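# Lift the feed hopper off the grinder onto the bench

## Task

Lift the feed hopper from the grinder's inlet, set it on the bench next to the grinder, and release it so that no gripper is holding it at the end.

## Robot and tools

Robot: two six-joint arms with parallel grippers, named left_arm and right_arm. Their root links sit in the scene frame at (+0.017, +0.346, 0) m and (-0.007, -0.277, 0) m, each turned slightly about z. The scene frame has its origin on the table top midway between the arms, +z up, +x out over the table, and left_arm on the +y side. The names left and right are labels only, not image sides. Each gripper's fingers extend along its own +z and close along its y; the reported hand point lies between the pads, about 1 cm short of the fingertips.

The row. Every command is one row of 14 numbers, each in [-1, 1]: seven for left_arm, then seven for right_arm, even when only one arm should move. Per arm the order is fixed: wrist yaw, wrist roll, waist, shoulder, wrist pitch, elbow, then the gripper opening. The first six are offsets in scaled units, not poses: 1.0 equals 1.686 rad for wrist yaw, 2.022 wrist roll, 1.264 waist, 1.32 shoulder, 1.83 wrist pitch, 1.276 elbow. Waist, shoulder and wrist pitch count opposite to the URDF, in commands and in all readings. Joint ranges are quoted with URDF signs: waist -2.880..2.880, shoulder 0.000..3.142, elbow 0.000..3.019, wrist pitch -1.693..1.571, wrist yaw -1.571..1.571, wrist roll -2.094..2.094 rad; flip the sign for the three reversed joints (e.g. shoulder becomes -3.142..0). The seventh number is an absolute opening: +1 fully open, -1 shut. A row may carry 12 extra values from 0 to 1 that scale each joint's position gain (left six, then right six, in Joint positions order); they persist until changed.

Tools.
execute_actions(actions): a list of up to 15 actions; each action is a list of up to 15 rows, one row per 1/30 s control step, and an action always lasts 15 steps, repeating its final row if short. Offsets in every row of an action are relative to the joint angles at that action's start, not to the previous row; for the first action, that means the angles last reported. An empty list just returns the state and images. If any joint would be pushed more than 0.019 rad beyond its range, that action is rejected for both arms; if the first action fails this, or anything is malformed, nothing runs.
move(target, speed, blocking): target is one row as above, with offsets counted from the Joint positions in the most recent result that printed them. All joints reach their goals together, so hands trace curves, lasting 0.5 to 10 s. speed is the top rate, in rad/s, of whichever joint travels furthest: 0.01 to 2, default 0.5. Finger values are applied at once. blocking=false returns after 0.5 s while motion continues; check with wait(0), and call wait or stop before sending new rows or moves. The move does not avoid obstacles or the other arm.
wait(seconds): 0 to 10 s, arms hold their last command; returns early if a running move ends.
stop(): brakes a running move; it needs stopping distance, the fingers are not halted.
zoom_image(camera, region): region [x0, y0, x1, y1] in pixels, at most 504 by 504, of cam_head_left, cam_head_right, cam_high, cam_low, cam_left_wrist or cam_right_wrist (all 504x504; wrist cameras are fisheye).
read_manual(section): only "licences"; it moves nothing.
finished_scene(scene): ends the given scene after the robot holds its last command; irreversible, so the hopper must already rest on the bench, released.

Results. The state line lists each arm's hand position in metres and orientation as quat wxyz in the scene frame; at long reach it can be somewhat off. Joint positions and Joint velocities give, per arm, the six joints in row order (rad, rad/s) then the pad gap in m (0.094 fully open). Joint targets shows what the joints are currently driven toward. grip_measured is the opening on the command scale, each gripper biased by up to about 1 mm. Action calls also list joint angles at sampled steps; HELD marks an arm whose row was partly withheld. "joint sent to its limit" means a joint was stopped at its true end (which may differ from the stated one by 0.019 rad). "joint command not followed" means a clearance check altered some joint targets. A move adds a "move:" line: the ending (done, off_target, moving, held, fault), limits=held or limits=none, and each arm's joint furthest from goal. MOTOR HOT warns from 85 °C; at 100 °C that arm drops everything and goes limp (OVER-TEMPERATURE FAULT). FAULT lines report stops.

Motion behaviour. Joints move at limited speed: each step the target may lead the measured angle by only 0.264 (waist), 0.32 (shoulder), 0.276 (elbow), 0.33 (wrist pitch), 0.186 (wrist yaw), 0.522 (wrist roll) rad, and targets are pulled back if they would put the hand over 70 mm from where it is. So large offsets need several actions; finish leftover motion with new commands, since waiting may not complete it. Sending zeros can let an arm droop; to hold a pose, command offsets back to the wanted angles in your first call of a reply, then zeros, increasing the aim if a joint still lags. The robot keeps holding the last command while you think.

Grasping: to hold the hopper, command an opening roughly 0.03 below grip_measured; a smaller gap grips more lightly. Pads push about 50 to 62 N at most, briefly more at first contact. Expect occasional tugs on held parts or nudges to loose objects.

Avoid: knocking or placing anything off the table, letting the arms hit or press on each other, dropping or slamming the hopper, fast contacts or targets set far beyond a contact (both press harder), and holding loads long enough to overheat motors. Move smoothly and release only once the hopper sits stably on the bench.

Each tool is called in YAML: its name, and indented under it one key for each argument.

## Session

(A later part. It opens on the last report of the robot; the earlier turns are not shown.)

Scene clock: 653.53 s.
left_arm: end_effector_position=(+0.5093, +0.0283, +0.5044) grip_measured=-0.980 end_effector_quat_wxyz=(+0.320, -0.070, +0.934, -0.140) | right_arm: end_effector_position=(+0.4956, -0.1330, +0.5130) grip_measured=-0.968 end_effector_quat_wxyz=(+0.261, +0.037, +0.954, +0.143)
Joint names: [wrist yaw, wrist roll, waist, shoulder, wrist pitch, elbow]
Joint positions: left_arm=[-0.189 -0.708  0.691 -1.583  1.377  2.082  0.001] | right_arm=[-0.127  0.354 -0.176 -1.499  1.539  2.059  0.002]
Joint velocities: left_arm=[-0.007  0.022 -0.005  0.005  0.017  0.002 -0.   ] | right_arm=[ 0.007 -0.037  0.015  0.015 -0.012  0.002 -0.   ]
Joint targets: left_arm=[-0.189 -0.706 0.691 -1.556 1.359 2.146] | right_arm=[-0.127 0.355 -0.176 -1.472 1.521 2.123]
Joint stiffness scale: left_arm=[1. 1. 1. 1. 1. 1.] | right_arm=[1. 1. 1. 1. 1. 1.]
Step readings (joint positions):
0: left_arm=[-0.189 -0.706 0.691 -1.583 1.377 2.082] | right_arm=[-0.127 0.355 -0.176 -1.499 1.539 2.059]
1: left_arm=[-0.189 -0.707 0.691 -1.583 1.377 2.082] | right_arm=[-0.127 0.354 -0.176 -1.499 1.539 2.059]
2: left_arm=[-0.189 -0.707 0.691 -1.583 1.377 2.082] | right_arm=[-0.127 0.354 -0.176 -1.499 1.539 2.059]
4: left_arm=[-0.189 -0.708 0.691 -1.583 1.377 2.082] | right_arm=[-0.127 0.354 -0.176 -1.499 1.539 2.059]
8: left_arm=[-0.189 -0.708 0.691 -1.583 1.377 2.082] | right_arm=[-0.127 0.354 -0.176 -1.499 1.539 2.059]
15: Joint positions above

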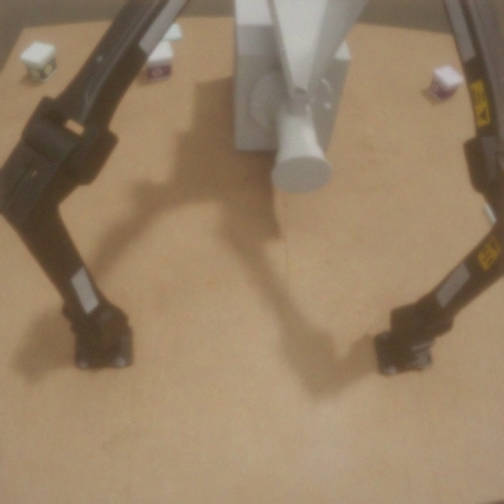

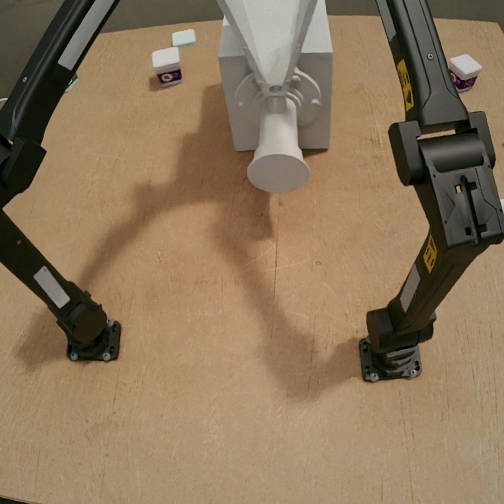

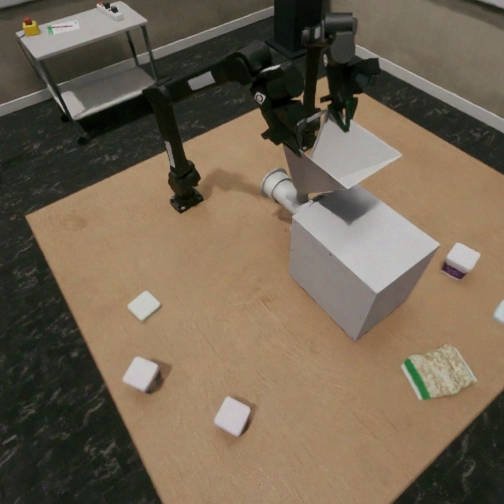

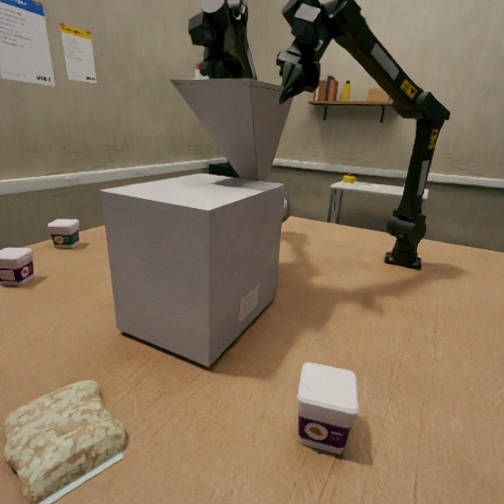

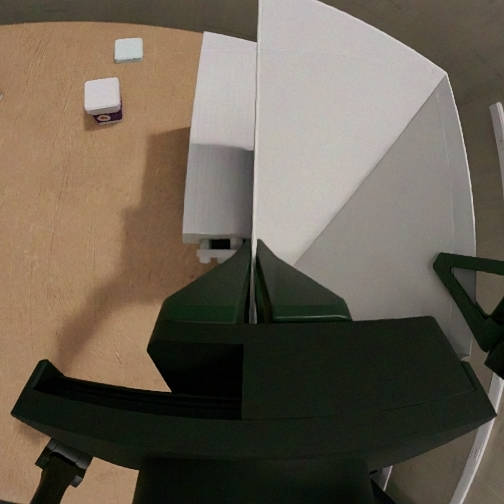

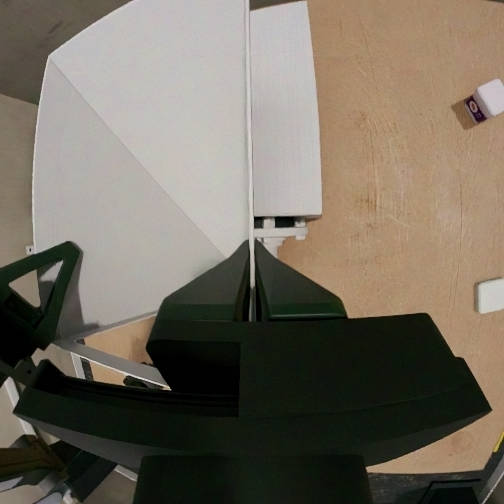

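execute_actions:
  actions:
    - [[0,0,0,0.04,-0.012,0.04,-1,0,0,0,0.04,-0.012,0.04,-1],[0,0,0,0.048,-0.012,0.038,-1,0,0,0,0.05,-0.012,0.038,-1],[0,0,0,0.055,-0.012,0.036,-1,0,0,0,0.06,-0.012,0.036,-1]]
    - [[0,0,0,0.058,-0.012,0.033,-1,0,0,0,0.063,-0.012,0.033,-1]]

Scene clock: 666.13 s.
left_arm: end_effector_position=(+0.5090, +0.0284, +0.5048) grip_measured=-0.980 end_effector_quat_wxyz=(+0.321, -0.070, +0.934, -0.140) | right_arm: end_effector_position=(+0.4954, -0.1331, +0.5132) grip_measured=-0.968 end_effector_quat_wxyz=(+0.261, +0.037, +0.954, +0.143)
Joint names: [wrist yaw, wrist roll, waist, shoulder, wrist pitch, elbow]
Joint positions: left_arm=[-0.189 -0.708  0.691 -1.582  1.377  2.082  0.001] | right_arm=[-0.127  0.353 -0.176 -1.498  1.539  2.059  0.002]
Joint velocities: left_arm=[ 0.066  0.037  0.015  0.005  0.002  0.017 -0.001] | right_arm=[ 0.051  0.066  0.005  0.005 -0.002 -0.007 -0.   ]
Joint targets: left_arm=[-0.189 -0.708 0.691 -1.505 1.355 2.124] | right_arm=[-0.127 0.353 -0.176 -1.415 1.517 2.101]
Joint stiffness scale: left_arm=[1. 1. 1. 1. 1. 1.] | right_arm=[1. 1. 1. 1. 1. 1.]
Step readings (joint positions; steps 1 to 15: 1st action; 16 to 30: 2nd action):
0: left_arm=[-0.189 -0.708 0.691 -1.583 1.377 2.082] | right_arm=[-0.127 0.354 -0.176 -1.499 1.539 2.059]
1: left_arm=[-0.189 -0.708 0.691 -1.583 1.377 2.082] | right_arm=[-0.127 0.354 -0.176 -1.499 1.539 2.059]
2: left_arm=[-0.189 -0.708 0.691 -1.583 1.377 2.082] | right_arm=[-0.127 0.354 -0.176 -1.499 1.539 2.059]
4: left_arm=[-0.189 -0.708 0.691 -1.582 1.377 2.082] | right_arm=[-0.127 0.354 -0.176 -1.498 1.539 2.059]
8: left_arm=[-0.189 -0.708 0.691 -1.582 1.377 2.082] | right_arm=[-0.127 0.353 -0.176 -1.498 1.539 2.059]
15: left_arm=[-0.189 -0.708 0.691 -1.582 1.377 2.082] | right_arm=[-0.127 0.353 -0.176 -1.498 1.539 2.059]
16: left_arm=[-0.189 -0.708 0.691 -1.582 1.377 2.082] | right_arm=[-0.127 0.353 -0.176 -1.498 1.539 2.059]
17: left_arm=[-0.189 -0.708 0.691 -1.582 1.377 2.082] | right_arm=[-0.127 0.353 -0.176 -1.498 1.539 2.059]
19: left_arm=[-0.189 -0.708 0.691 -1.582 1.377 2.082] | right_arm=[-0.127 0.353 -0.176 -1.498 1.539 2.059]
23: left_arm=[-0.189 -0.708 0.691 -1.582 1.377 2.082] | right_arm=[-0.127 0.353 -0.176 -1.498 1.539 2.059]
30: Joint positions above

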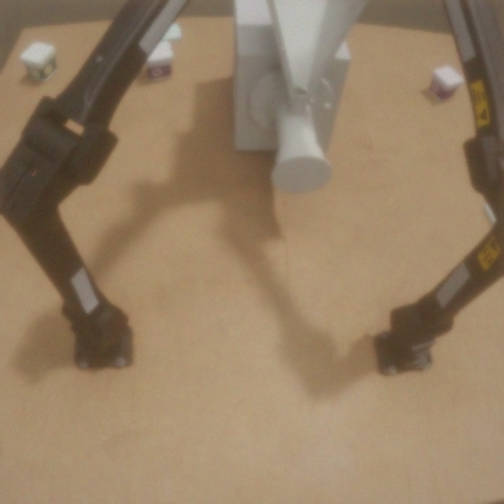

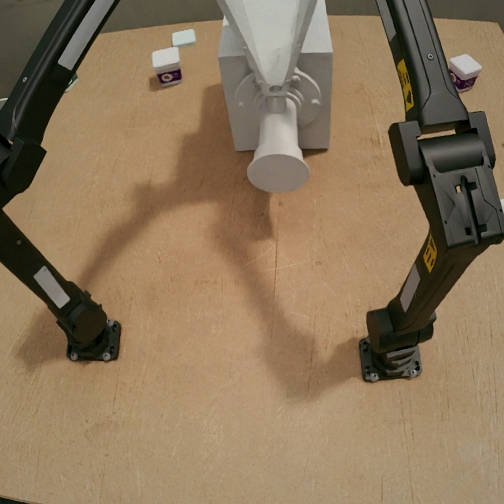

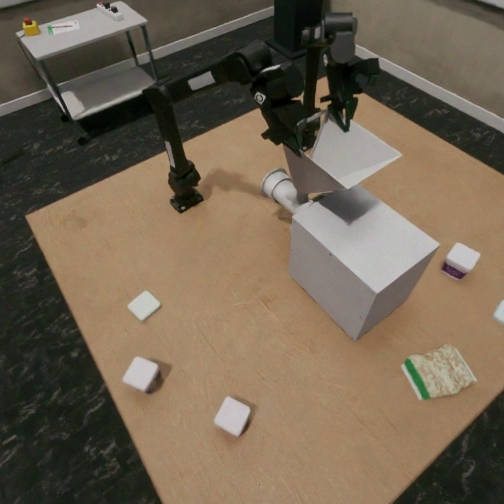

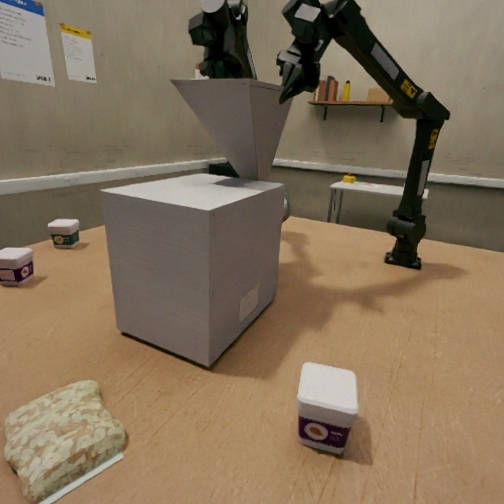

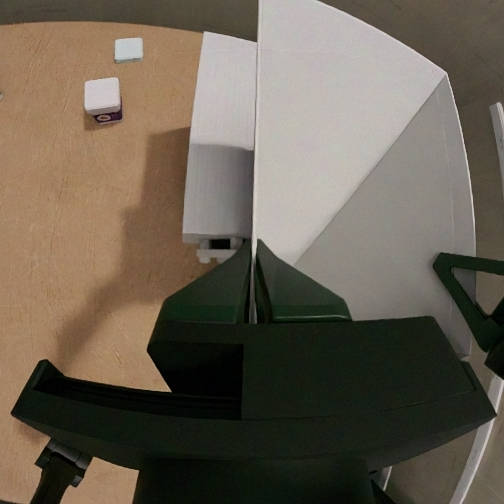

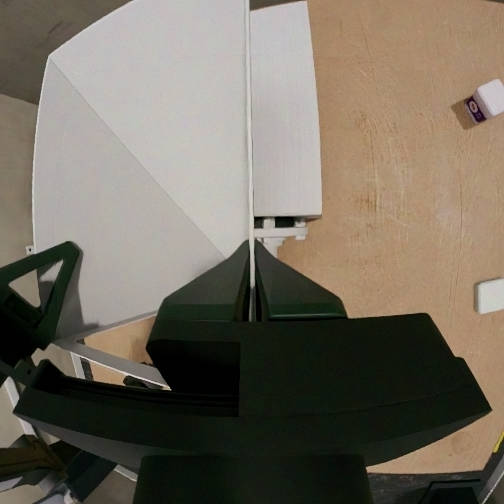

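execute_actions:
  actions:
    - [[0,0,0,0.01,-0.02,0.08,-1,0,0,0,0.01,-0.02,0.08,-1],[0,0,0,0.005,-0.03,0.09,-1,0,0,0,0.005,-0.03,0.09,-1],[0,0,0,0.0,-0.035,0.098,-1,0,0,0,0.0,-0.035,0.1,-1]]
    - [[0,0,0,-0.008,-0.04,0.103,-1,0,0,0,-0.008,-0.04,0.106,-1]]
    - [[0,0,0,0.01,-0.02,0.045,-1,0,0,0,0.01,-0.02,0.045,-1]]

Scene clock: 674.53 s.
left_arm: end_effector_position=(+0.5100, +0.0280, +0.5038) grip_measured=-0.980 end_effector_quat_wxyz=(+0.320, -0.071, +0.934, -0.139) | right_arm: end_effector_position=(+0.4965, -0.1328, +0.5126) grip_measured=-0.968 end_effector_quat_wxyz=(+0.260, +0.037, +0.954, +0.143)
Joint names: [wrist yaw, wrist roll, waist, shoulder, wrist pitch, elbow]
Joint positions: left_arm=[-0.19  -0.71   0.691 -1.585  1.378  2.084  0.001] | right_arm=[-0.127  0.353 -0.176 -1.502  1.54   2.061  0.002]
Joint velocities: left_arm=[-0.051  0.037 -0.015  0.015  0.017 -0.002 -0.001] | right_arm=[ 0.007  0.007  0.024  0.005 -0.002  0.007  0.   ]
Joint targets: left_arm=[-0.190 -0.710 0.691 -1.572 1.340 2.141] | right_arm=[-0.127 0.353 -0.176 -1.489 1.502 2.119]
Joint stiffness scale: left_arm=[1. 1. 1. 1. 1. 1.] | right_arm=[1. 1. 1. 1. 1. 1.]
Step readings (joint positions; steps 1 to 15: 1st action; 16 to 30: 2nd action; 31 to 45: 3rd action):
0: left_arm=[-0.189 -0.708 0.691 -1.582 1.377 2.082] | right_arm=[-0.127 0.353 -0.176 -1.498 1.539 2.059]
1: left_arm=[-0.189 -0.708 0.691 -1.583 1.377 2.082] | right_arm=[-0.127 0.353 -0.176 -1.500 1.539 2.059]
2: left_arm=[-0.189 -0.708 0.691 -1.583 1.377 2.082] | right_arm=[-0.127 0.353 -0.176 -1.500 1.539 2.059]
4: left_arm=[-0.190 -0.709 0.691 -1.584 1.377 2.082] | right_arm=[-0.127 0.353 -0.176 -1.501 1.539 2.060]
8: left_arm=[-0.190 -0.709 0.691 -1.584 1.377 2.082] | right_arm=[-0.127 0.353 -0.176 -1.501 1.539 2.060]
15: left_arm=[-0.190 -0.709 0.691 -1.584 1.377 2.082] | right_arm=[-0.127 0.353 -0.176 -1.501 1.539 2.060]
16: left_arm=[-0.190 -0.709 0.691 -1.585 1.377 2.083] | right_arm=[-0.127 0.353 -0.176 -1.501 1.539 2.061]
17: left_arm=[-0.190 -0.709 0.691 -1.585 1.377 2.084] | right_arm=[-0.127 0.353 -0.176 -1.502 1.539 2.061]
19: left_arm=[-0.190 -0.709 0.691 -1.585 1.377 2.084] | right_arm=[-0.127 0.353 -0.176 -1.502 1.539 2.061]
23: left_arm=[-0.190 -0.710 0.691 -1.585 1.377 2.084] | right_arm=[-0.127 0.353 -0.176 -1.502 1.539 2.061]
30: left_arm=[-0.190 -0.710 0.691 -1.585 1.377 2.084] | right_arm=[-0.127 0.353 -0.176 -1.502 1.539 2.061]
31: left_arm=[-0.190 -0.710 0.691 -1.585 1.378 2.084] | right_arm=[-0.127 0.353 -0.176 -1.502 1.540 2.061]
32: left_arm=[-0.190 -0.710 0.691 -1.585 1.378 2.084] | right_arm=[-0.127 0.353 -0.176 -1.502 1.540 2.061]
34: left_arm=[-0.190 -0.710 0.691 -1.585 1.378 2.084] | right_arm=[-0.127 0.353 -0.176 -1.502 1.540 2.061]
38: left_arm=[-0.190 -0.710 0.691 -1.585 1.378 2.084] | right_arm=[-0.127 0.353 -0.176 -1.502 1.540 2.061]
45: Joint positions above

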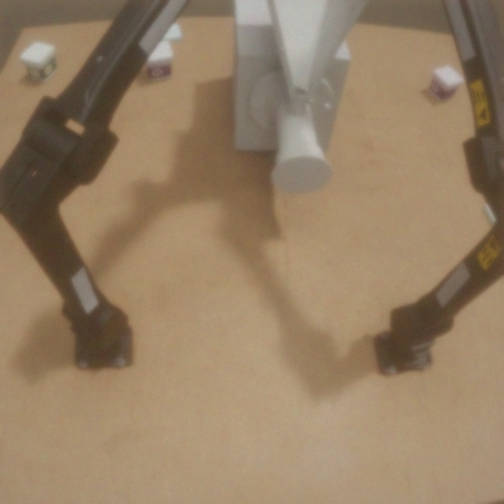

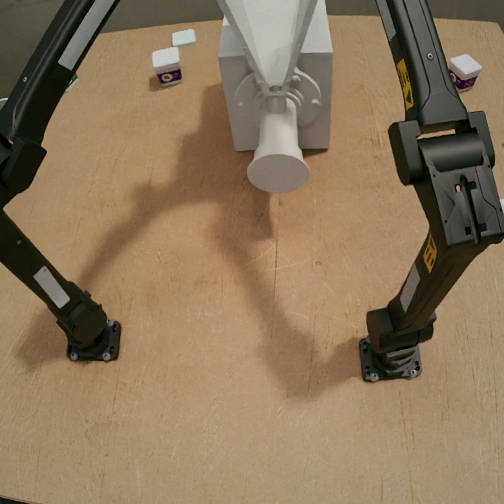

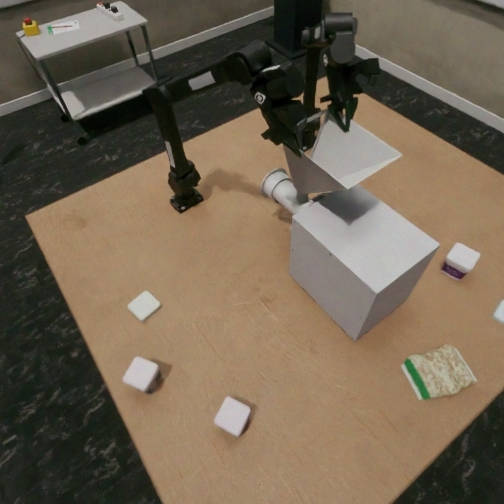

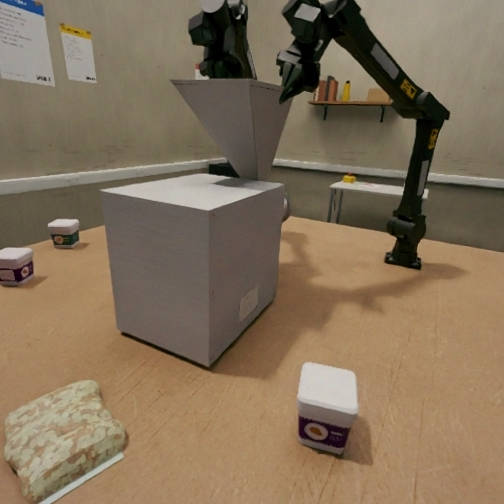

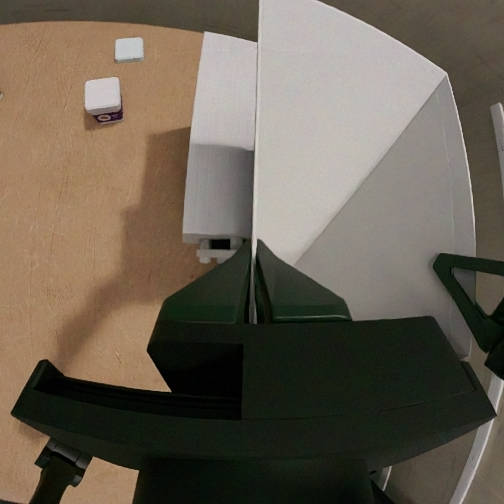

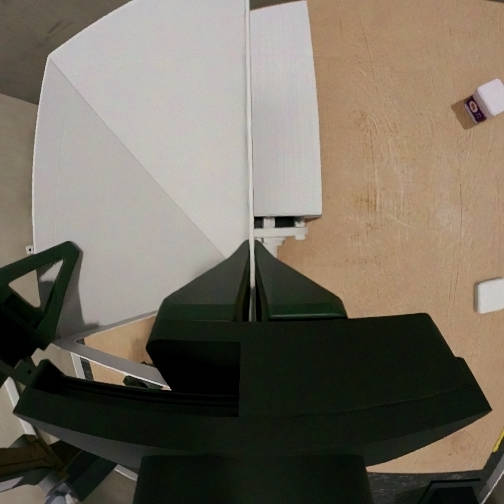

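execute_actions:
  actions:
    - [[0,0,0.012,0.04,-0.01,0.04,-1,0,0,-0.01,0.04,-0.01,0.04,-1],[0,0,0.012,0.048,-0.005,0.038,-1,0,0,-0.01,0.05,-0.005,0.038,-1],[0,0,0.014,0.056,-0.005,0.035,-1,0,0,-0.011,0.061,-0.005,0.035,-1]]
    - [[0,0,0.014,0.056,-0.005,0.035,-1,0,0,-0.011,0.061,-0.005,0.035,-1]]

Scene clock: 684.27 s.
left_arm: end_effector_position=(+0.5092, +0.0287, +0.5049) grip_measured=-0.980 end_effector_quat_wxyz=(+0.321, -0.071, +0.934, -0.139) | right_arm: end_effector_position=(+0.4955, -0.1328, +0.5134) grip_measured=-0.968 end_effector_quat_wxyz=(+0.260, +0.036, +0.954, +0.143)
Joint names: [wrist yaw, wrist roll, waist, shoulder, wrist pitch, elbow]
Joint positions: left_arm=[-0.19  -0.71   0.691 -1.583  1.379  2.084  0.001] | right_arm=[-0.127  0.353 -0.176 -1.5    1.541  2.061  0.002]
Joint velocities: left_arm=[-0.051  0.051  0.005  0.015  0.017 -0.007 -0.001] | right_arm=[-0.022 -0.051 -0.005 -0.005  0.032  0.002  0.001]
Joint targets: left_arm=[-0.190 -0.710 0.709 -1.509 1.370 2.128] | right_arm=[-0.127 0.353 -0.190 -1.419 1.532 2.106]
Joint stiffness scale: left_arm=[1. 1. 1. 1. 1. 1.] | right_arm=[1. 1. 1. 1. 1. 1.]
Step readings (joint positions; steps 1 to 15: 1st action; 16 to 30: 2nd action):
0: left_arm=[-0.190 -0.710 0.691 -1.585 1.378 2.084] | right_arm=[-0.127 0.353 -0.176 -1.502 1.540 2.061]
1: left_arm=[-0.190 -0.710 0.691 -1.584 1.378 2.084] | right_arm=[-0.127 0.353 -0.176 -1.501 1.541 2.061]
2: left_arm=[-0.190 -0.710 0.691 -1.583 1.379 2.084] | right_arm=[-0.127 0.353 -0.176 -1.501 1.541 2.061]
4: left_arm=[-0.190 -0.710 0.691 -1.583 1.379 2.084] | right_arm=[-0.127 0.353 -0.176 -1.500 1.541 2.061]
8: left_arm=[-0.190 -0.710 0.691 -1.583 1.379 2.084] | right_arm=[-0.127 0.353 -0.176 -1.500 1.541 2.061]
15: left_arm=[-0.190 -0.710 0.691 -1.583 1.379 2.084] | right_arm=[-0.127 0.353 -0.176 -1.500 1.541 2.061]
16: left_arm=[-0.190 -0.710 0.691 -1.583 1.379 2.084] | right_arm=[-0.127 0.353 -0.176 -1.500 1.541 2.061]
17: left_arm=[-0.190 -0.710 0.691 -1.583 1.379 2.084] | right_arm=[-0.127 0.353 -0.176 -1.500 1.541 2.061]
19: left_arm=[-0.190 -0.710 0.691 -1.583 1.379 2.084] | right_arm=[-0.127 0.353 -0.176 -1.500 1.541 2.061]
23: left_arm=[-0.190 -0.710 0.691 -1.583 1.379 2.084] | right_arm=[-0.127 0.353 -0.176 -1.500 1.541 2.061]
30: Joint positions above

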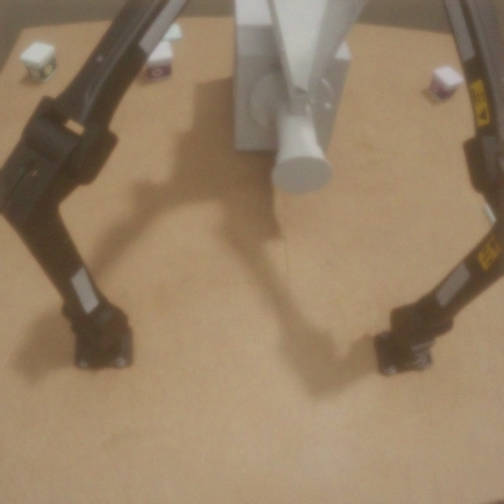

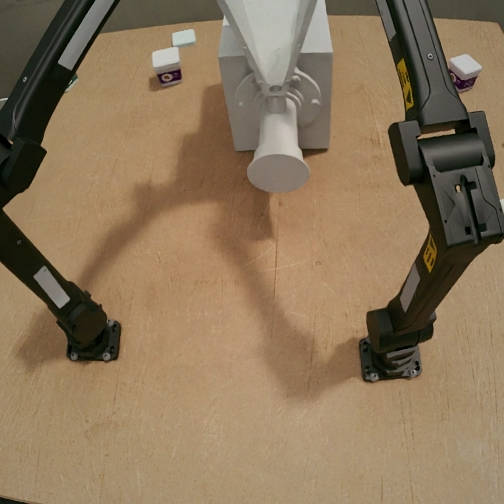

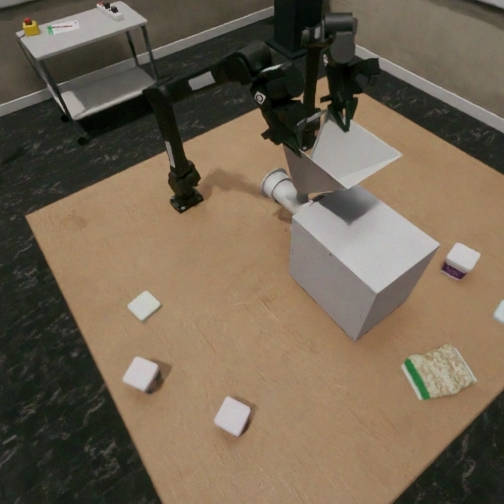

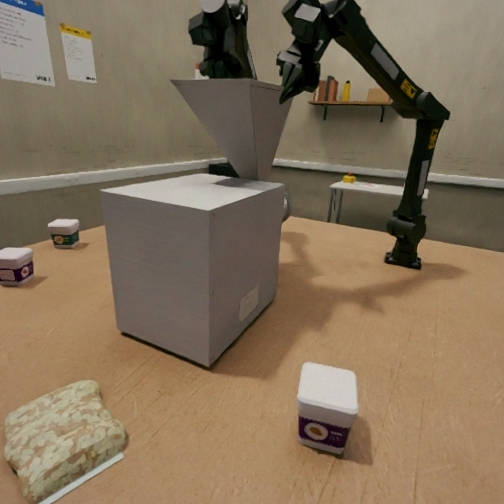

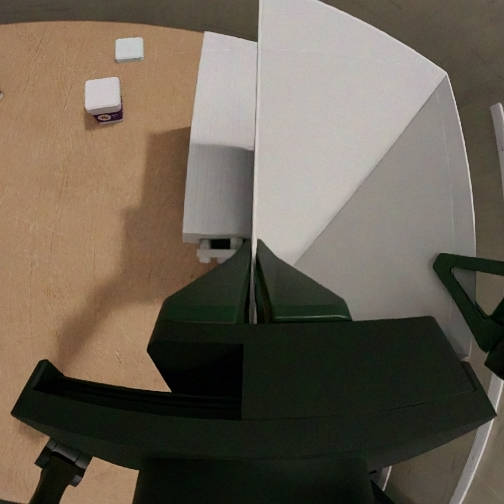

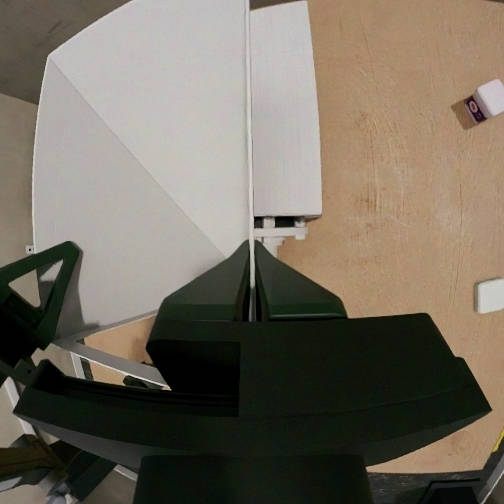

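execute_actions:
  actions:
    - [[0,0,0.014,0.058,-0.005,0.03,-1,0,0,-0.011,0.063,-0.005,0.03,-1],[0,0,0.014,0.06,-0.005,0.027,-1,0,0,-0.011,0.065,-0.005,0.027,-1],[0,0,0.014,0.062,-0.005,0.024,-1,0,0,-0.011,0.067,-0.005,0.024,-1],[0,0,0.014,0.064,-0.005,0.021,-1,0,0,-0.011,0.069,-0.005,0.021,-1],[0,0,0.014,0.064,-0.005,0.021,-1,0,0,-0.011,0.069,-0.005,0.021,-1],[0,0,0.014,0.064,-0.005,0.021,-1,0,0,-0.011,0.069,-0.005,0.021,-1],[0,0,0.014,0.064,-0.005,0.021,-1,0,0,-0.011,0.069,-0.005,0.021,-1],[0,0,0.014,0.064,-0.005,0.021,-1,0,0,-0.011,0.069,-0.005,0.021,-1],[0,0,0.014,0.066,-0.005,0.018,-1,0,0,-0.011,0.072,-0.005,0.018,-1],[0,0,0.014,0.068,-0.005,0.014,-1,0,0,-0.011,0.074,-0.005,0.014,-1]]

Scene clock: 690.57 s.
left_arm: end_effector_position=(+0.5004, +0.0300, +0.5168) grip_measured=-0.980 end_effector_quat_wxyz=(+0.328, -0.067, +0.931, -0.147) | right_arm: end_effector_position=(+0.4857, -0.1320, +0.5256) grip_measured=-0.968 end_effector_quat_wxyz=(+0.272, +0.032, +0.950, +0.147)
Joint names: [wrist yaw, wrist roll, waist, shoulder, wrist pitch, elbow]
Joint positions: left_arm=[-0.189 -0.707  0.698 -1.561  1.379  2.084  0.001] | right_arm=[-0.127  0.353 -0.182 -1.475  1.538  2.06   0.002]
Joint velocities: left_arm=[-0.007 -0.022  0.015  0.054  0.007 -0.012  0.001] | right_arm=[-0.022  0.037  0.005  0.073  0.012 -0.007 -0.001]
Joint targets: left_arm=[-0.190 -0.710 0.709 -1.493 1.370 2.101] | right_arm=[-0.127 0.353 -0.190 -1.402 1.532 2.079]
Joint stiffness scale: left_arm=[1. 1. 1. 1. 1. 1.] | right_arm=[1. 1. 1. 1. 1. 1.]
Step readings (joint positions):
0: left_arm=[-0.190 -0.710 0.691 -1.583 1.379 2.084] | right_arm=[-0.127 0.353 -0.176 -1.500 1.541 2.061]
1: left_arm=[-0.190 -0.710 0.691 -1.583 1.379 2.084] | right_arm=[-0.127 0.353 -0.176 -1.500 1.541 2.061]
2: left_arm=[-0.190 -0.710 0.691 -1.583 1.379 2.084] | right_arm=[-0.127 0.353 -0.176 -1.500 1.541 2.061]
4: left_arm=[-0.190 -0.710 0.691 -1.582 1.379 2.084] | right_arm=[-0.127 0.353 -0.176 -1.499 1.541 2.060]
8: left_arm=[-0.189 -0.710 0.691 -1.578 1.379 2.084] | right_arm=[-0.127 0.353 -0.178 -1.495 1.539 2.060]
15: Joint positions above

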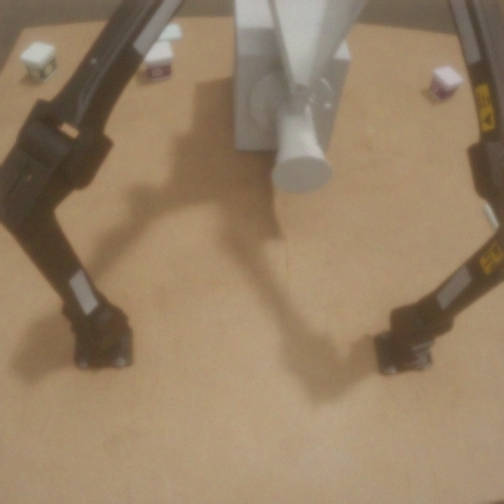

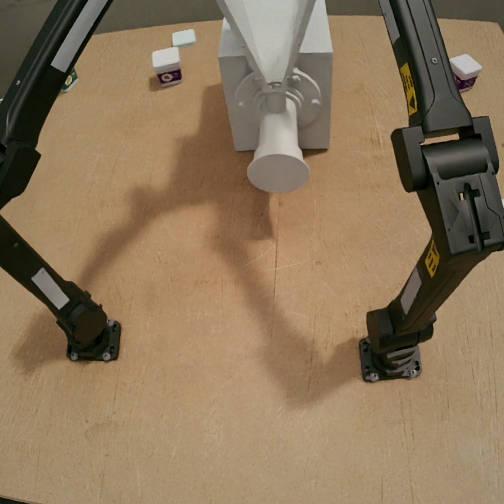

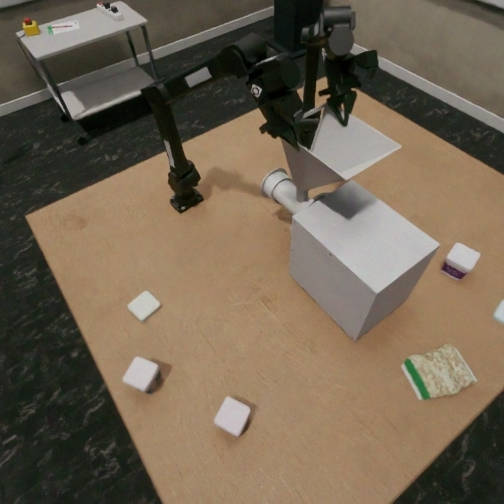

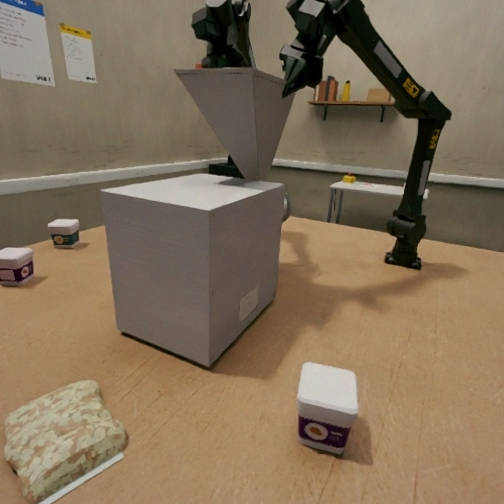

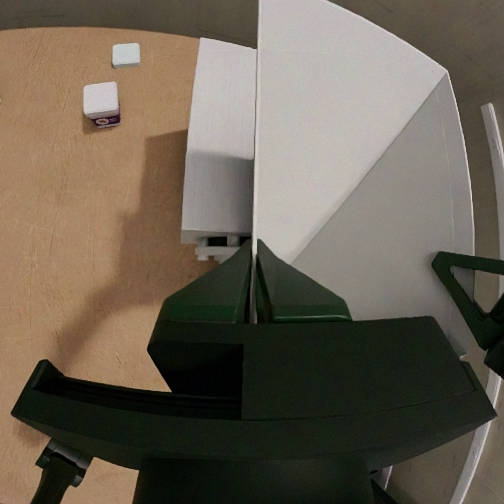

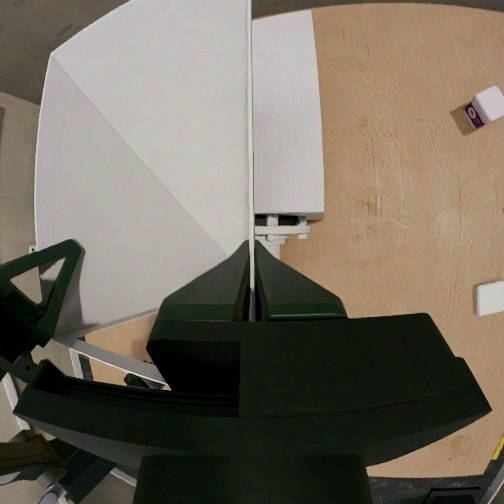

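execute_actions:
  actions:
    - [[0,0,0.005,0.055,-0.03,0.014,-1,0,0,-0.004,0.06,-0.03,0.014,-1],[0,0,0.005,0.055,-0.04,0.014,-1,0,0,-0.004,0.06,-0.04,0.014,-1],[0,0,0.005,0.058,-0.05,0.014,-1,0,0,-0.004,0.063,-0.05,0.014,-1],[0,0,0.005,0.061,-0.055,0.014,-1,0,0,-0.004,0.066,-0.055,0.014,-1],[0,0,0.005,0.063,-0.055,0.014,-1,0,0,-0.004,0.068,-0.055,0.014,-1],[0,0,0.005,0.065,-0.058,0.014,-1,0,0,-0.004,0.07,-0.058,0.014,-1],[0,0,0.005,0.067,-0.06,0.014,-1,0,0,-0.004,0.072,-0.06,0.014,-1]]

Scene clock: 696.90 s.
left_arm: end_effector_position=(+0.4947, +0.0307, +0.5372) grip_measured=-0.980 end_effector_quat_wxyz=(+0.350, -0.054, +0.921, -0.163) | right_arm: end_effector_position=(+0.4793, -0.1310, +0.5464) grip_measured=-0.968 end_effector_quat_wxyz=(+0.306, +0.026, +0.939, +0.156)
Joint names: [wrist yaw, wrist roll, waist, shoulder, wrist pitch, elbow]
Joint positions: left_arm=[-0.184 -0.68   0.701 -1.532  1.343  2.081  0.001] | right_arm=[-0.126  0.349 -0.188 -1.439  1.494  2.052  0.002]
Joint velocities: left_arm=[-0.081  0.007  0.005 -0.015 -0.007 -0.012 -0.001] | right_arm=[ 0.007 -0.037  0.005  0.024  0.017 -0.007  0.001]
Joint targets: left_arm=[-0.189 -0.707 0.704 -1.473 1.269 2.102] | right_arm=[-0.127 0.353 -0.187 -1.380 1.429 2.078]
Joint stiffness scale: left_arm=[1. 1. 1. 1. 1. 1.] | right_arm=[1. 1. 1. 1. 1. 1.]
Step readings (joint positions):
0: left_arm=[-0.189 -0.705 0.699 -1.558 1.379 2.084] | right_arm=[-0.127 0.353 -0.183 -1.471 1.538 2.060]
1: left_arm=[-0.189 -0.704 0.699 -1.558 1.374 2.084] | right_arm=[-0.127 0.353 -0.183 -1.470 1.533 2.059]
2: left_arm=[-0.189 -0.703 0.699 -1.558 1.368 2.084] | right_arm=[-0.126 0.353 -0.183 -1.470 1.524 2.058]
4: left_arm=[-0.192 -0.701 0.699 -1.555 1.360 2.083] | right_arm=[-0.124 0.353 -0.183 -1.466 1.510 2.056]
8: left_arm=[-0.187 -0.691 0.699 -1.544 1.349 2.081] | right_arm=[-0.126 0.351 -0.183 -1.453 1.500 2.052]
15: Joint positions above

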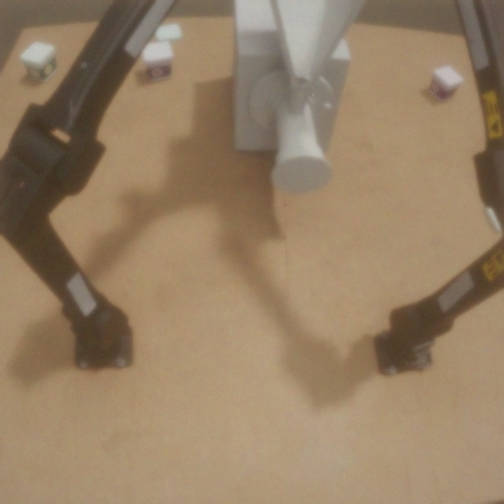

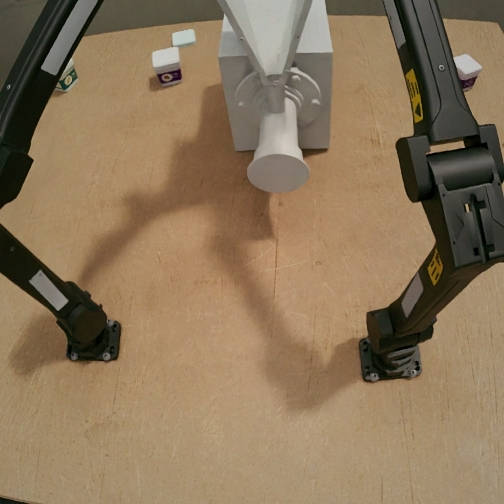

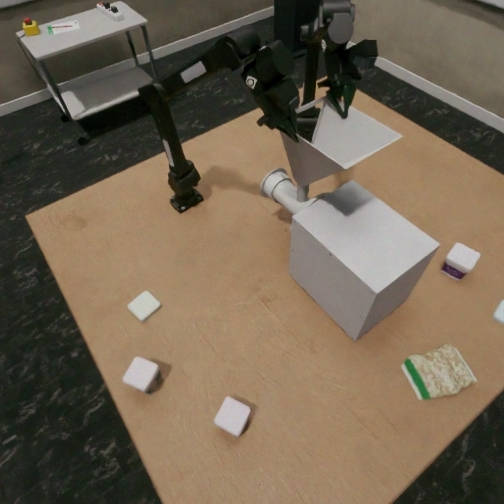

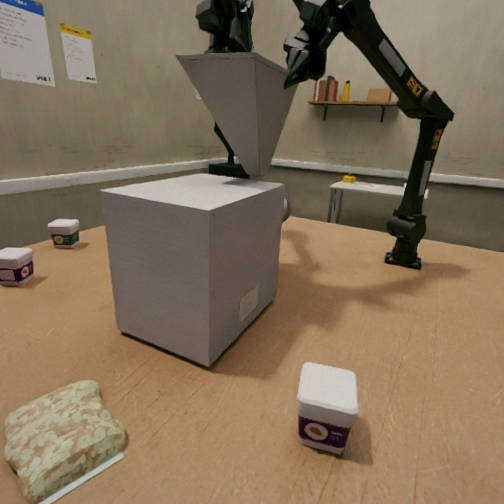

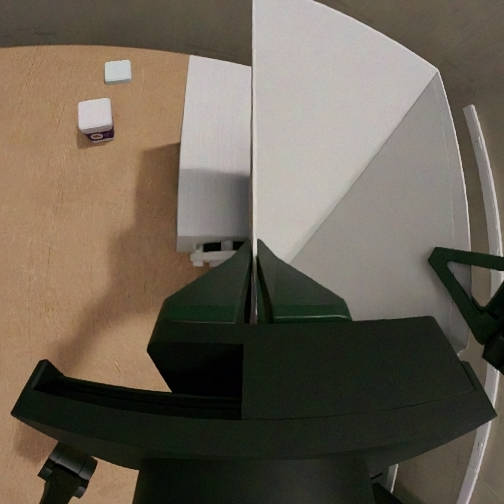

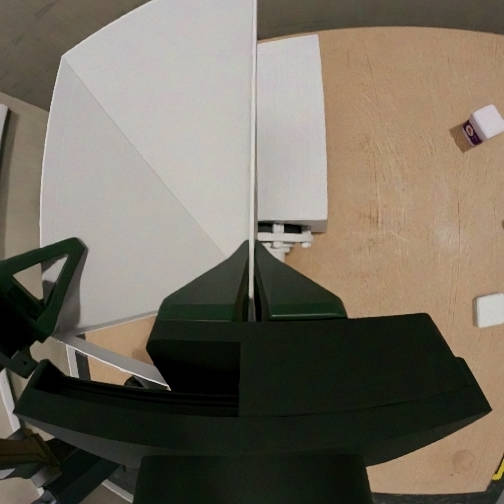

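zoom_image:
  camera: "cam_head_right"
  region: [240, 50, 320, 130]

Region (240, 50, 320, 130) of cam_head_right's 504x504 image, scaled by 6.300, with more detail than that image has.

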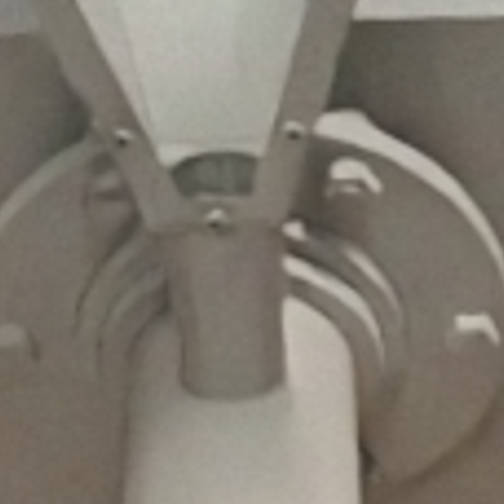

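execute_actions:
  actions:
    - [[0,0,0.008,0.05,-0.035,0.02,-1,0,0,-0.006,0.052,-0.033,0.022,-1],[0,0,0.008,0.055,-0.035,0.02,-1,0,0,-0.006,0.057,-0.033,0.022,-1],[0,0,0.01,0.06,-0.035,0.02,-1,0,0,-0.008,0.063,-0.033,0.022,-1],[0,0,0.01,0.063,-0.035,0.02,-1,0,0,-0.008,0.066,-0.033,0.022,-1],[0,0,0.012,0.066,-0.035,0.02,-1,0,0,-0.009,0.069,-0.033,0.022,-1],[0,0,0.012,0.069,-0.035,0.02,-1,0,0,-0.009,0.072,-0.033,0.022,-1],[0,0,0.014,0.072,-0.035,0.02,-1,0,0,-0.01,0.076,-0.033,0.022,-1],[0,0,0.014,0.075,-0.035,0.02,-1,0,0,-0.01,0.079,-0.033,0.022,-1],[0,0,0.016,0.078,-0.035,0.02,-1,0,0,-0.011,0.082,-0.033,0.022,-1],[0,0,0.016,0.081,-0.035,0.02,-1,0,0,-0.011,0.086,-0.033,0.022,-1]]

Scene clock: 704.20 s.
left_arm: end_effector_position=(+0.4777, +0.0316, +0.5595) grip_measured=-0.979 end_effector_quat_wxyz=(+0.368, -0.040, +0.912, -0.175) | right_arm: end_effector_position=(+0.4611, -0.1304, +0.5689) grip_measured=-0.968 end_effector_quat_wxyz=(+0.330, +0.021, +0.930, +0.161)
Joint names: [wrist yaw, wrist roll, waist, shoulder, wrist pitch, elbow]
Joint positions: left_arm=[-0.189 -0.66   0.72  -1.494  1.335  2.081  0.001] | right_arm=[-0.115  0.353 -0.202 -1.394  1.485  2.052  0.002]
Joint velocities: left_arm=[-0.037 -0.007  0.054  0.083 -0.002  0.007 -0.   ] | right_arm=[ 0.051 -0.007 -0.044  0.063 -0.002 -0.002  0.001]
Joint targets: left_arm=[-0.184 -0.679 0.721 -1.425 1.279 2.106] | right_arm=[-0.126 0.349 -0.202 -1.325 1.434 2.080]
Joint stiffness scale: left_arm=[1. 1. 1. 1. 1. 1.] | right_arm=[1. 1. 1. 1. 1. 1.]
Step readings (joint positions):
0: left_arm=[-0.184 -0.679 0.701 -1.532 1.343 2.081] | right_arm=[-0.126 0.349 -0.188 -1.439 1.494 2.052]
1: left_arm=[-0.183 -0.675 0.701 -1.532 1.343 2.081] | right_arm=[-0.125 0.348 -0.188 -1.438 1.494 2.052]
2: left_arm=[-0.183 -0.672 0.701 -1.532 1.343 2.081] | right_arm=[-0.124 0.348 -0.188 -1.438 1.494 2.052]
4: left_arm=[-0.183 -0.671 0.702 -1.530 1.343 2.081] | right_arm=[-0.123 0.348 -0.189 -1.435 1.494 2.052]
8: left_arm=[-0.183 -0.666 0.706 -1.519 1.342 2.081] | right_arm=[-0.121 0.348 -0.193 -1.424 1.491 2.052]
15: Joint positions above

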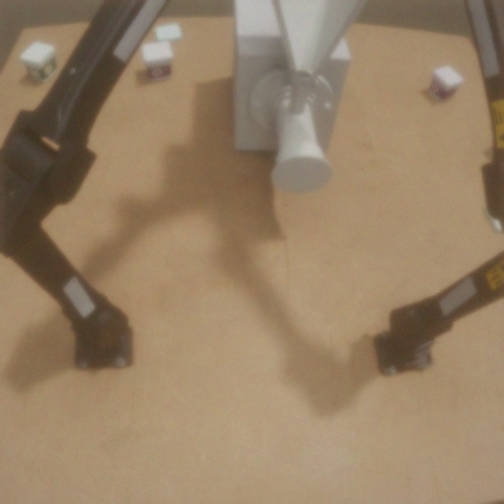

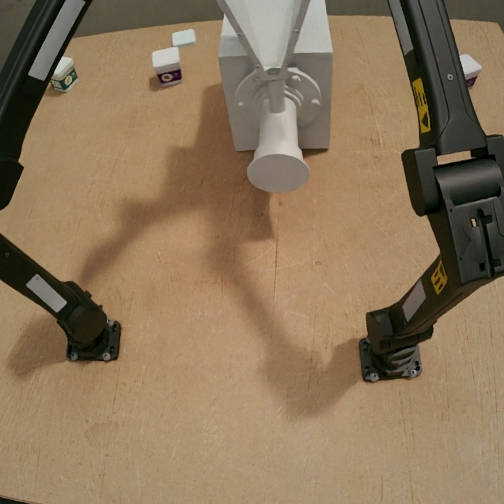

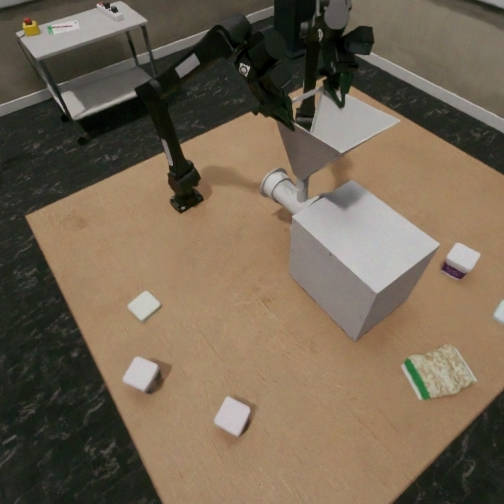

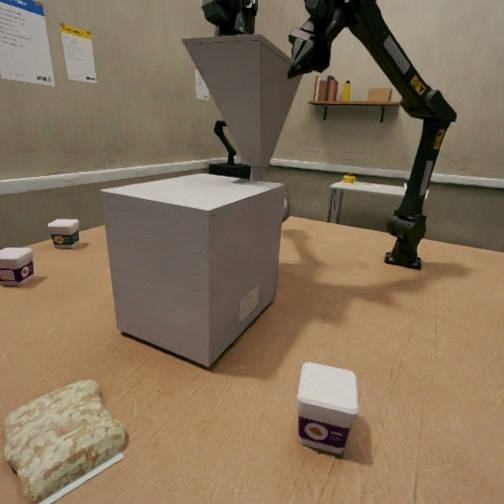

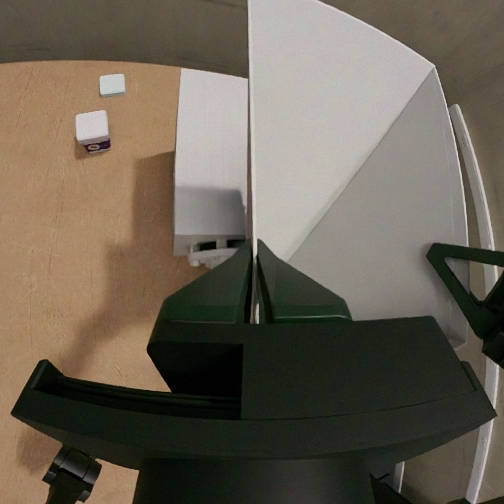

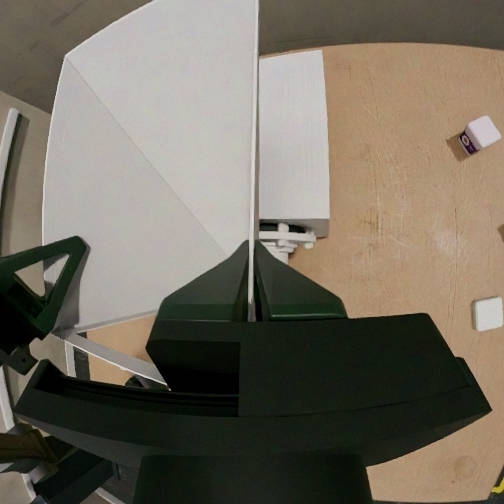

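execute_actions:
  actions: []

zoom_image:
  camera: "cam_high"
  region: [250, 130, 350, 230]

Scene clock: 743.40 s.
left_arm: end_effector_position=(+0.4756, +0.0320, +0.5620) grip_measured=-0.979 end_effector_quat_wxyz=(+0.370, -0.039, +0.911, -0.176) | right_arm: end_effector_position=(+0.4587, -0.1301, +0.5712) grip_measured=-0.968 end_effector_quat_wxyz=(+0.332, +0.021, +0.929, +0.162)
Joint names: [wrist yaw, wrist roll, waist, shoulder, wrist pitch, elbow]
Joint positions: left_arm=[-0.191 -0.659  0.722 -1.489  1.335  2.081  0.001] | right_arm=[-0.113  0.356 -0.204 -1.389  1.485  2.052  0.002]
Joint velocities: left_arm=[-0.051  0.022 -0.015  0.015 -0.007 -0.007 -0.   ] | right_arm=[ 0.022 -0.007  0.005  0.005 -0.002  0.002 -0.001]
Joint targets: left_arm=[-0.184 -0.679 0.721 -1.425 1.279 2.106] | right_arm=[-0.126 0.349 -0.201 -1.325 1.434 2.080]
Joint stiffness scale: left_arm=[1. 1. 1. 1. 1. 1.] | right_arm=[1. 1. 1. 1. 1. 1.]

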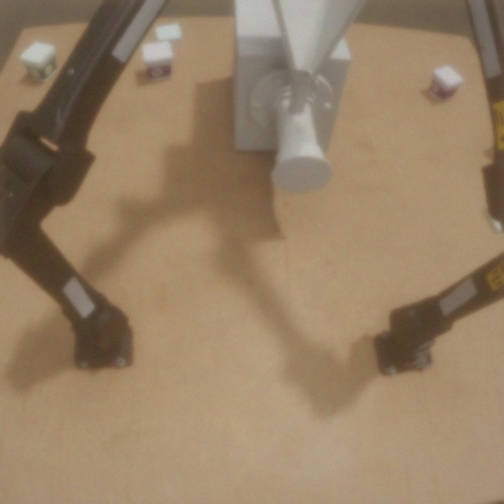

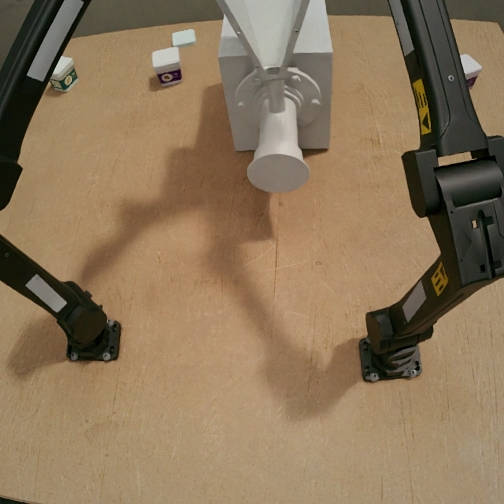

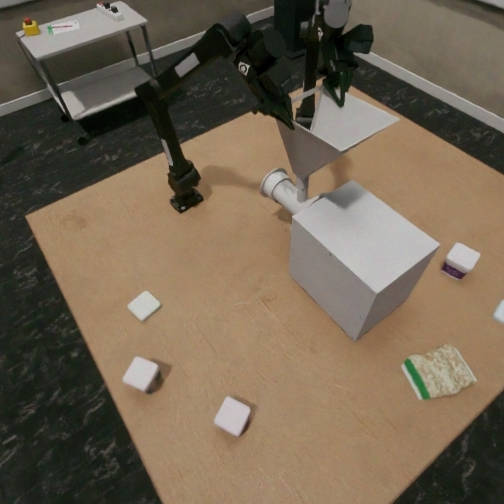

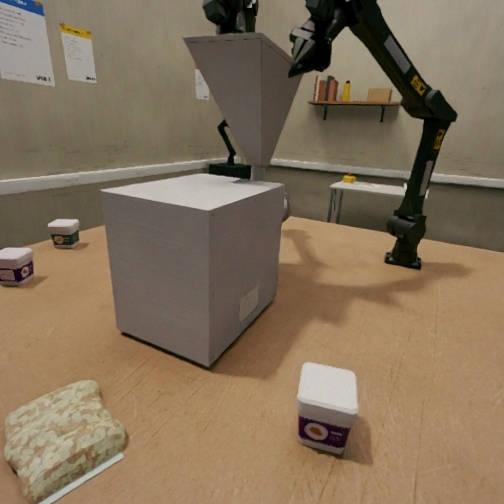

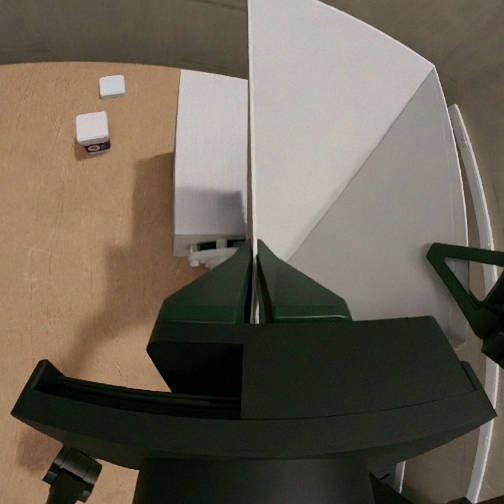

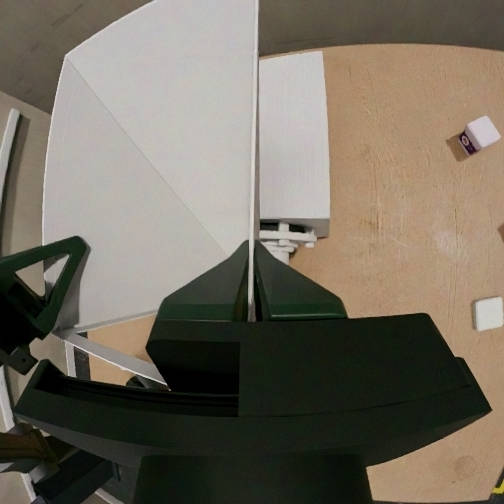

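Region (250, 130, 350, 230) of cam_high's 504x504 image, scaled by 5.040, with more detail than that image has.

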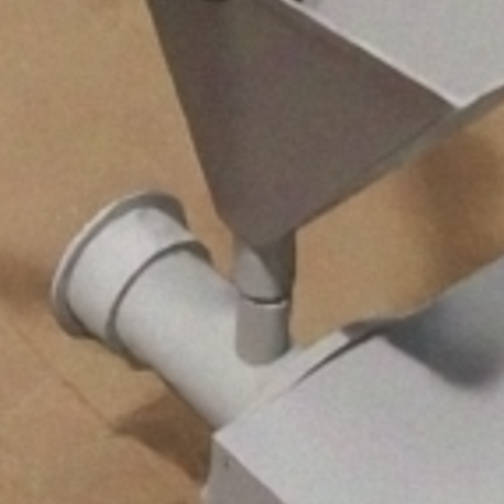

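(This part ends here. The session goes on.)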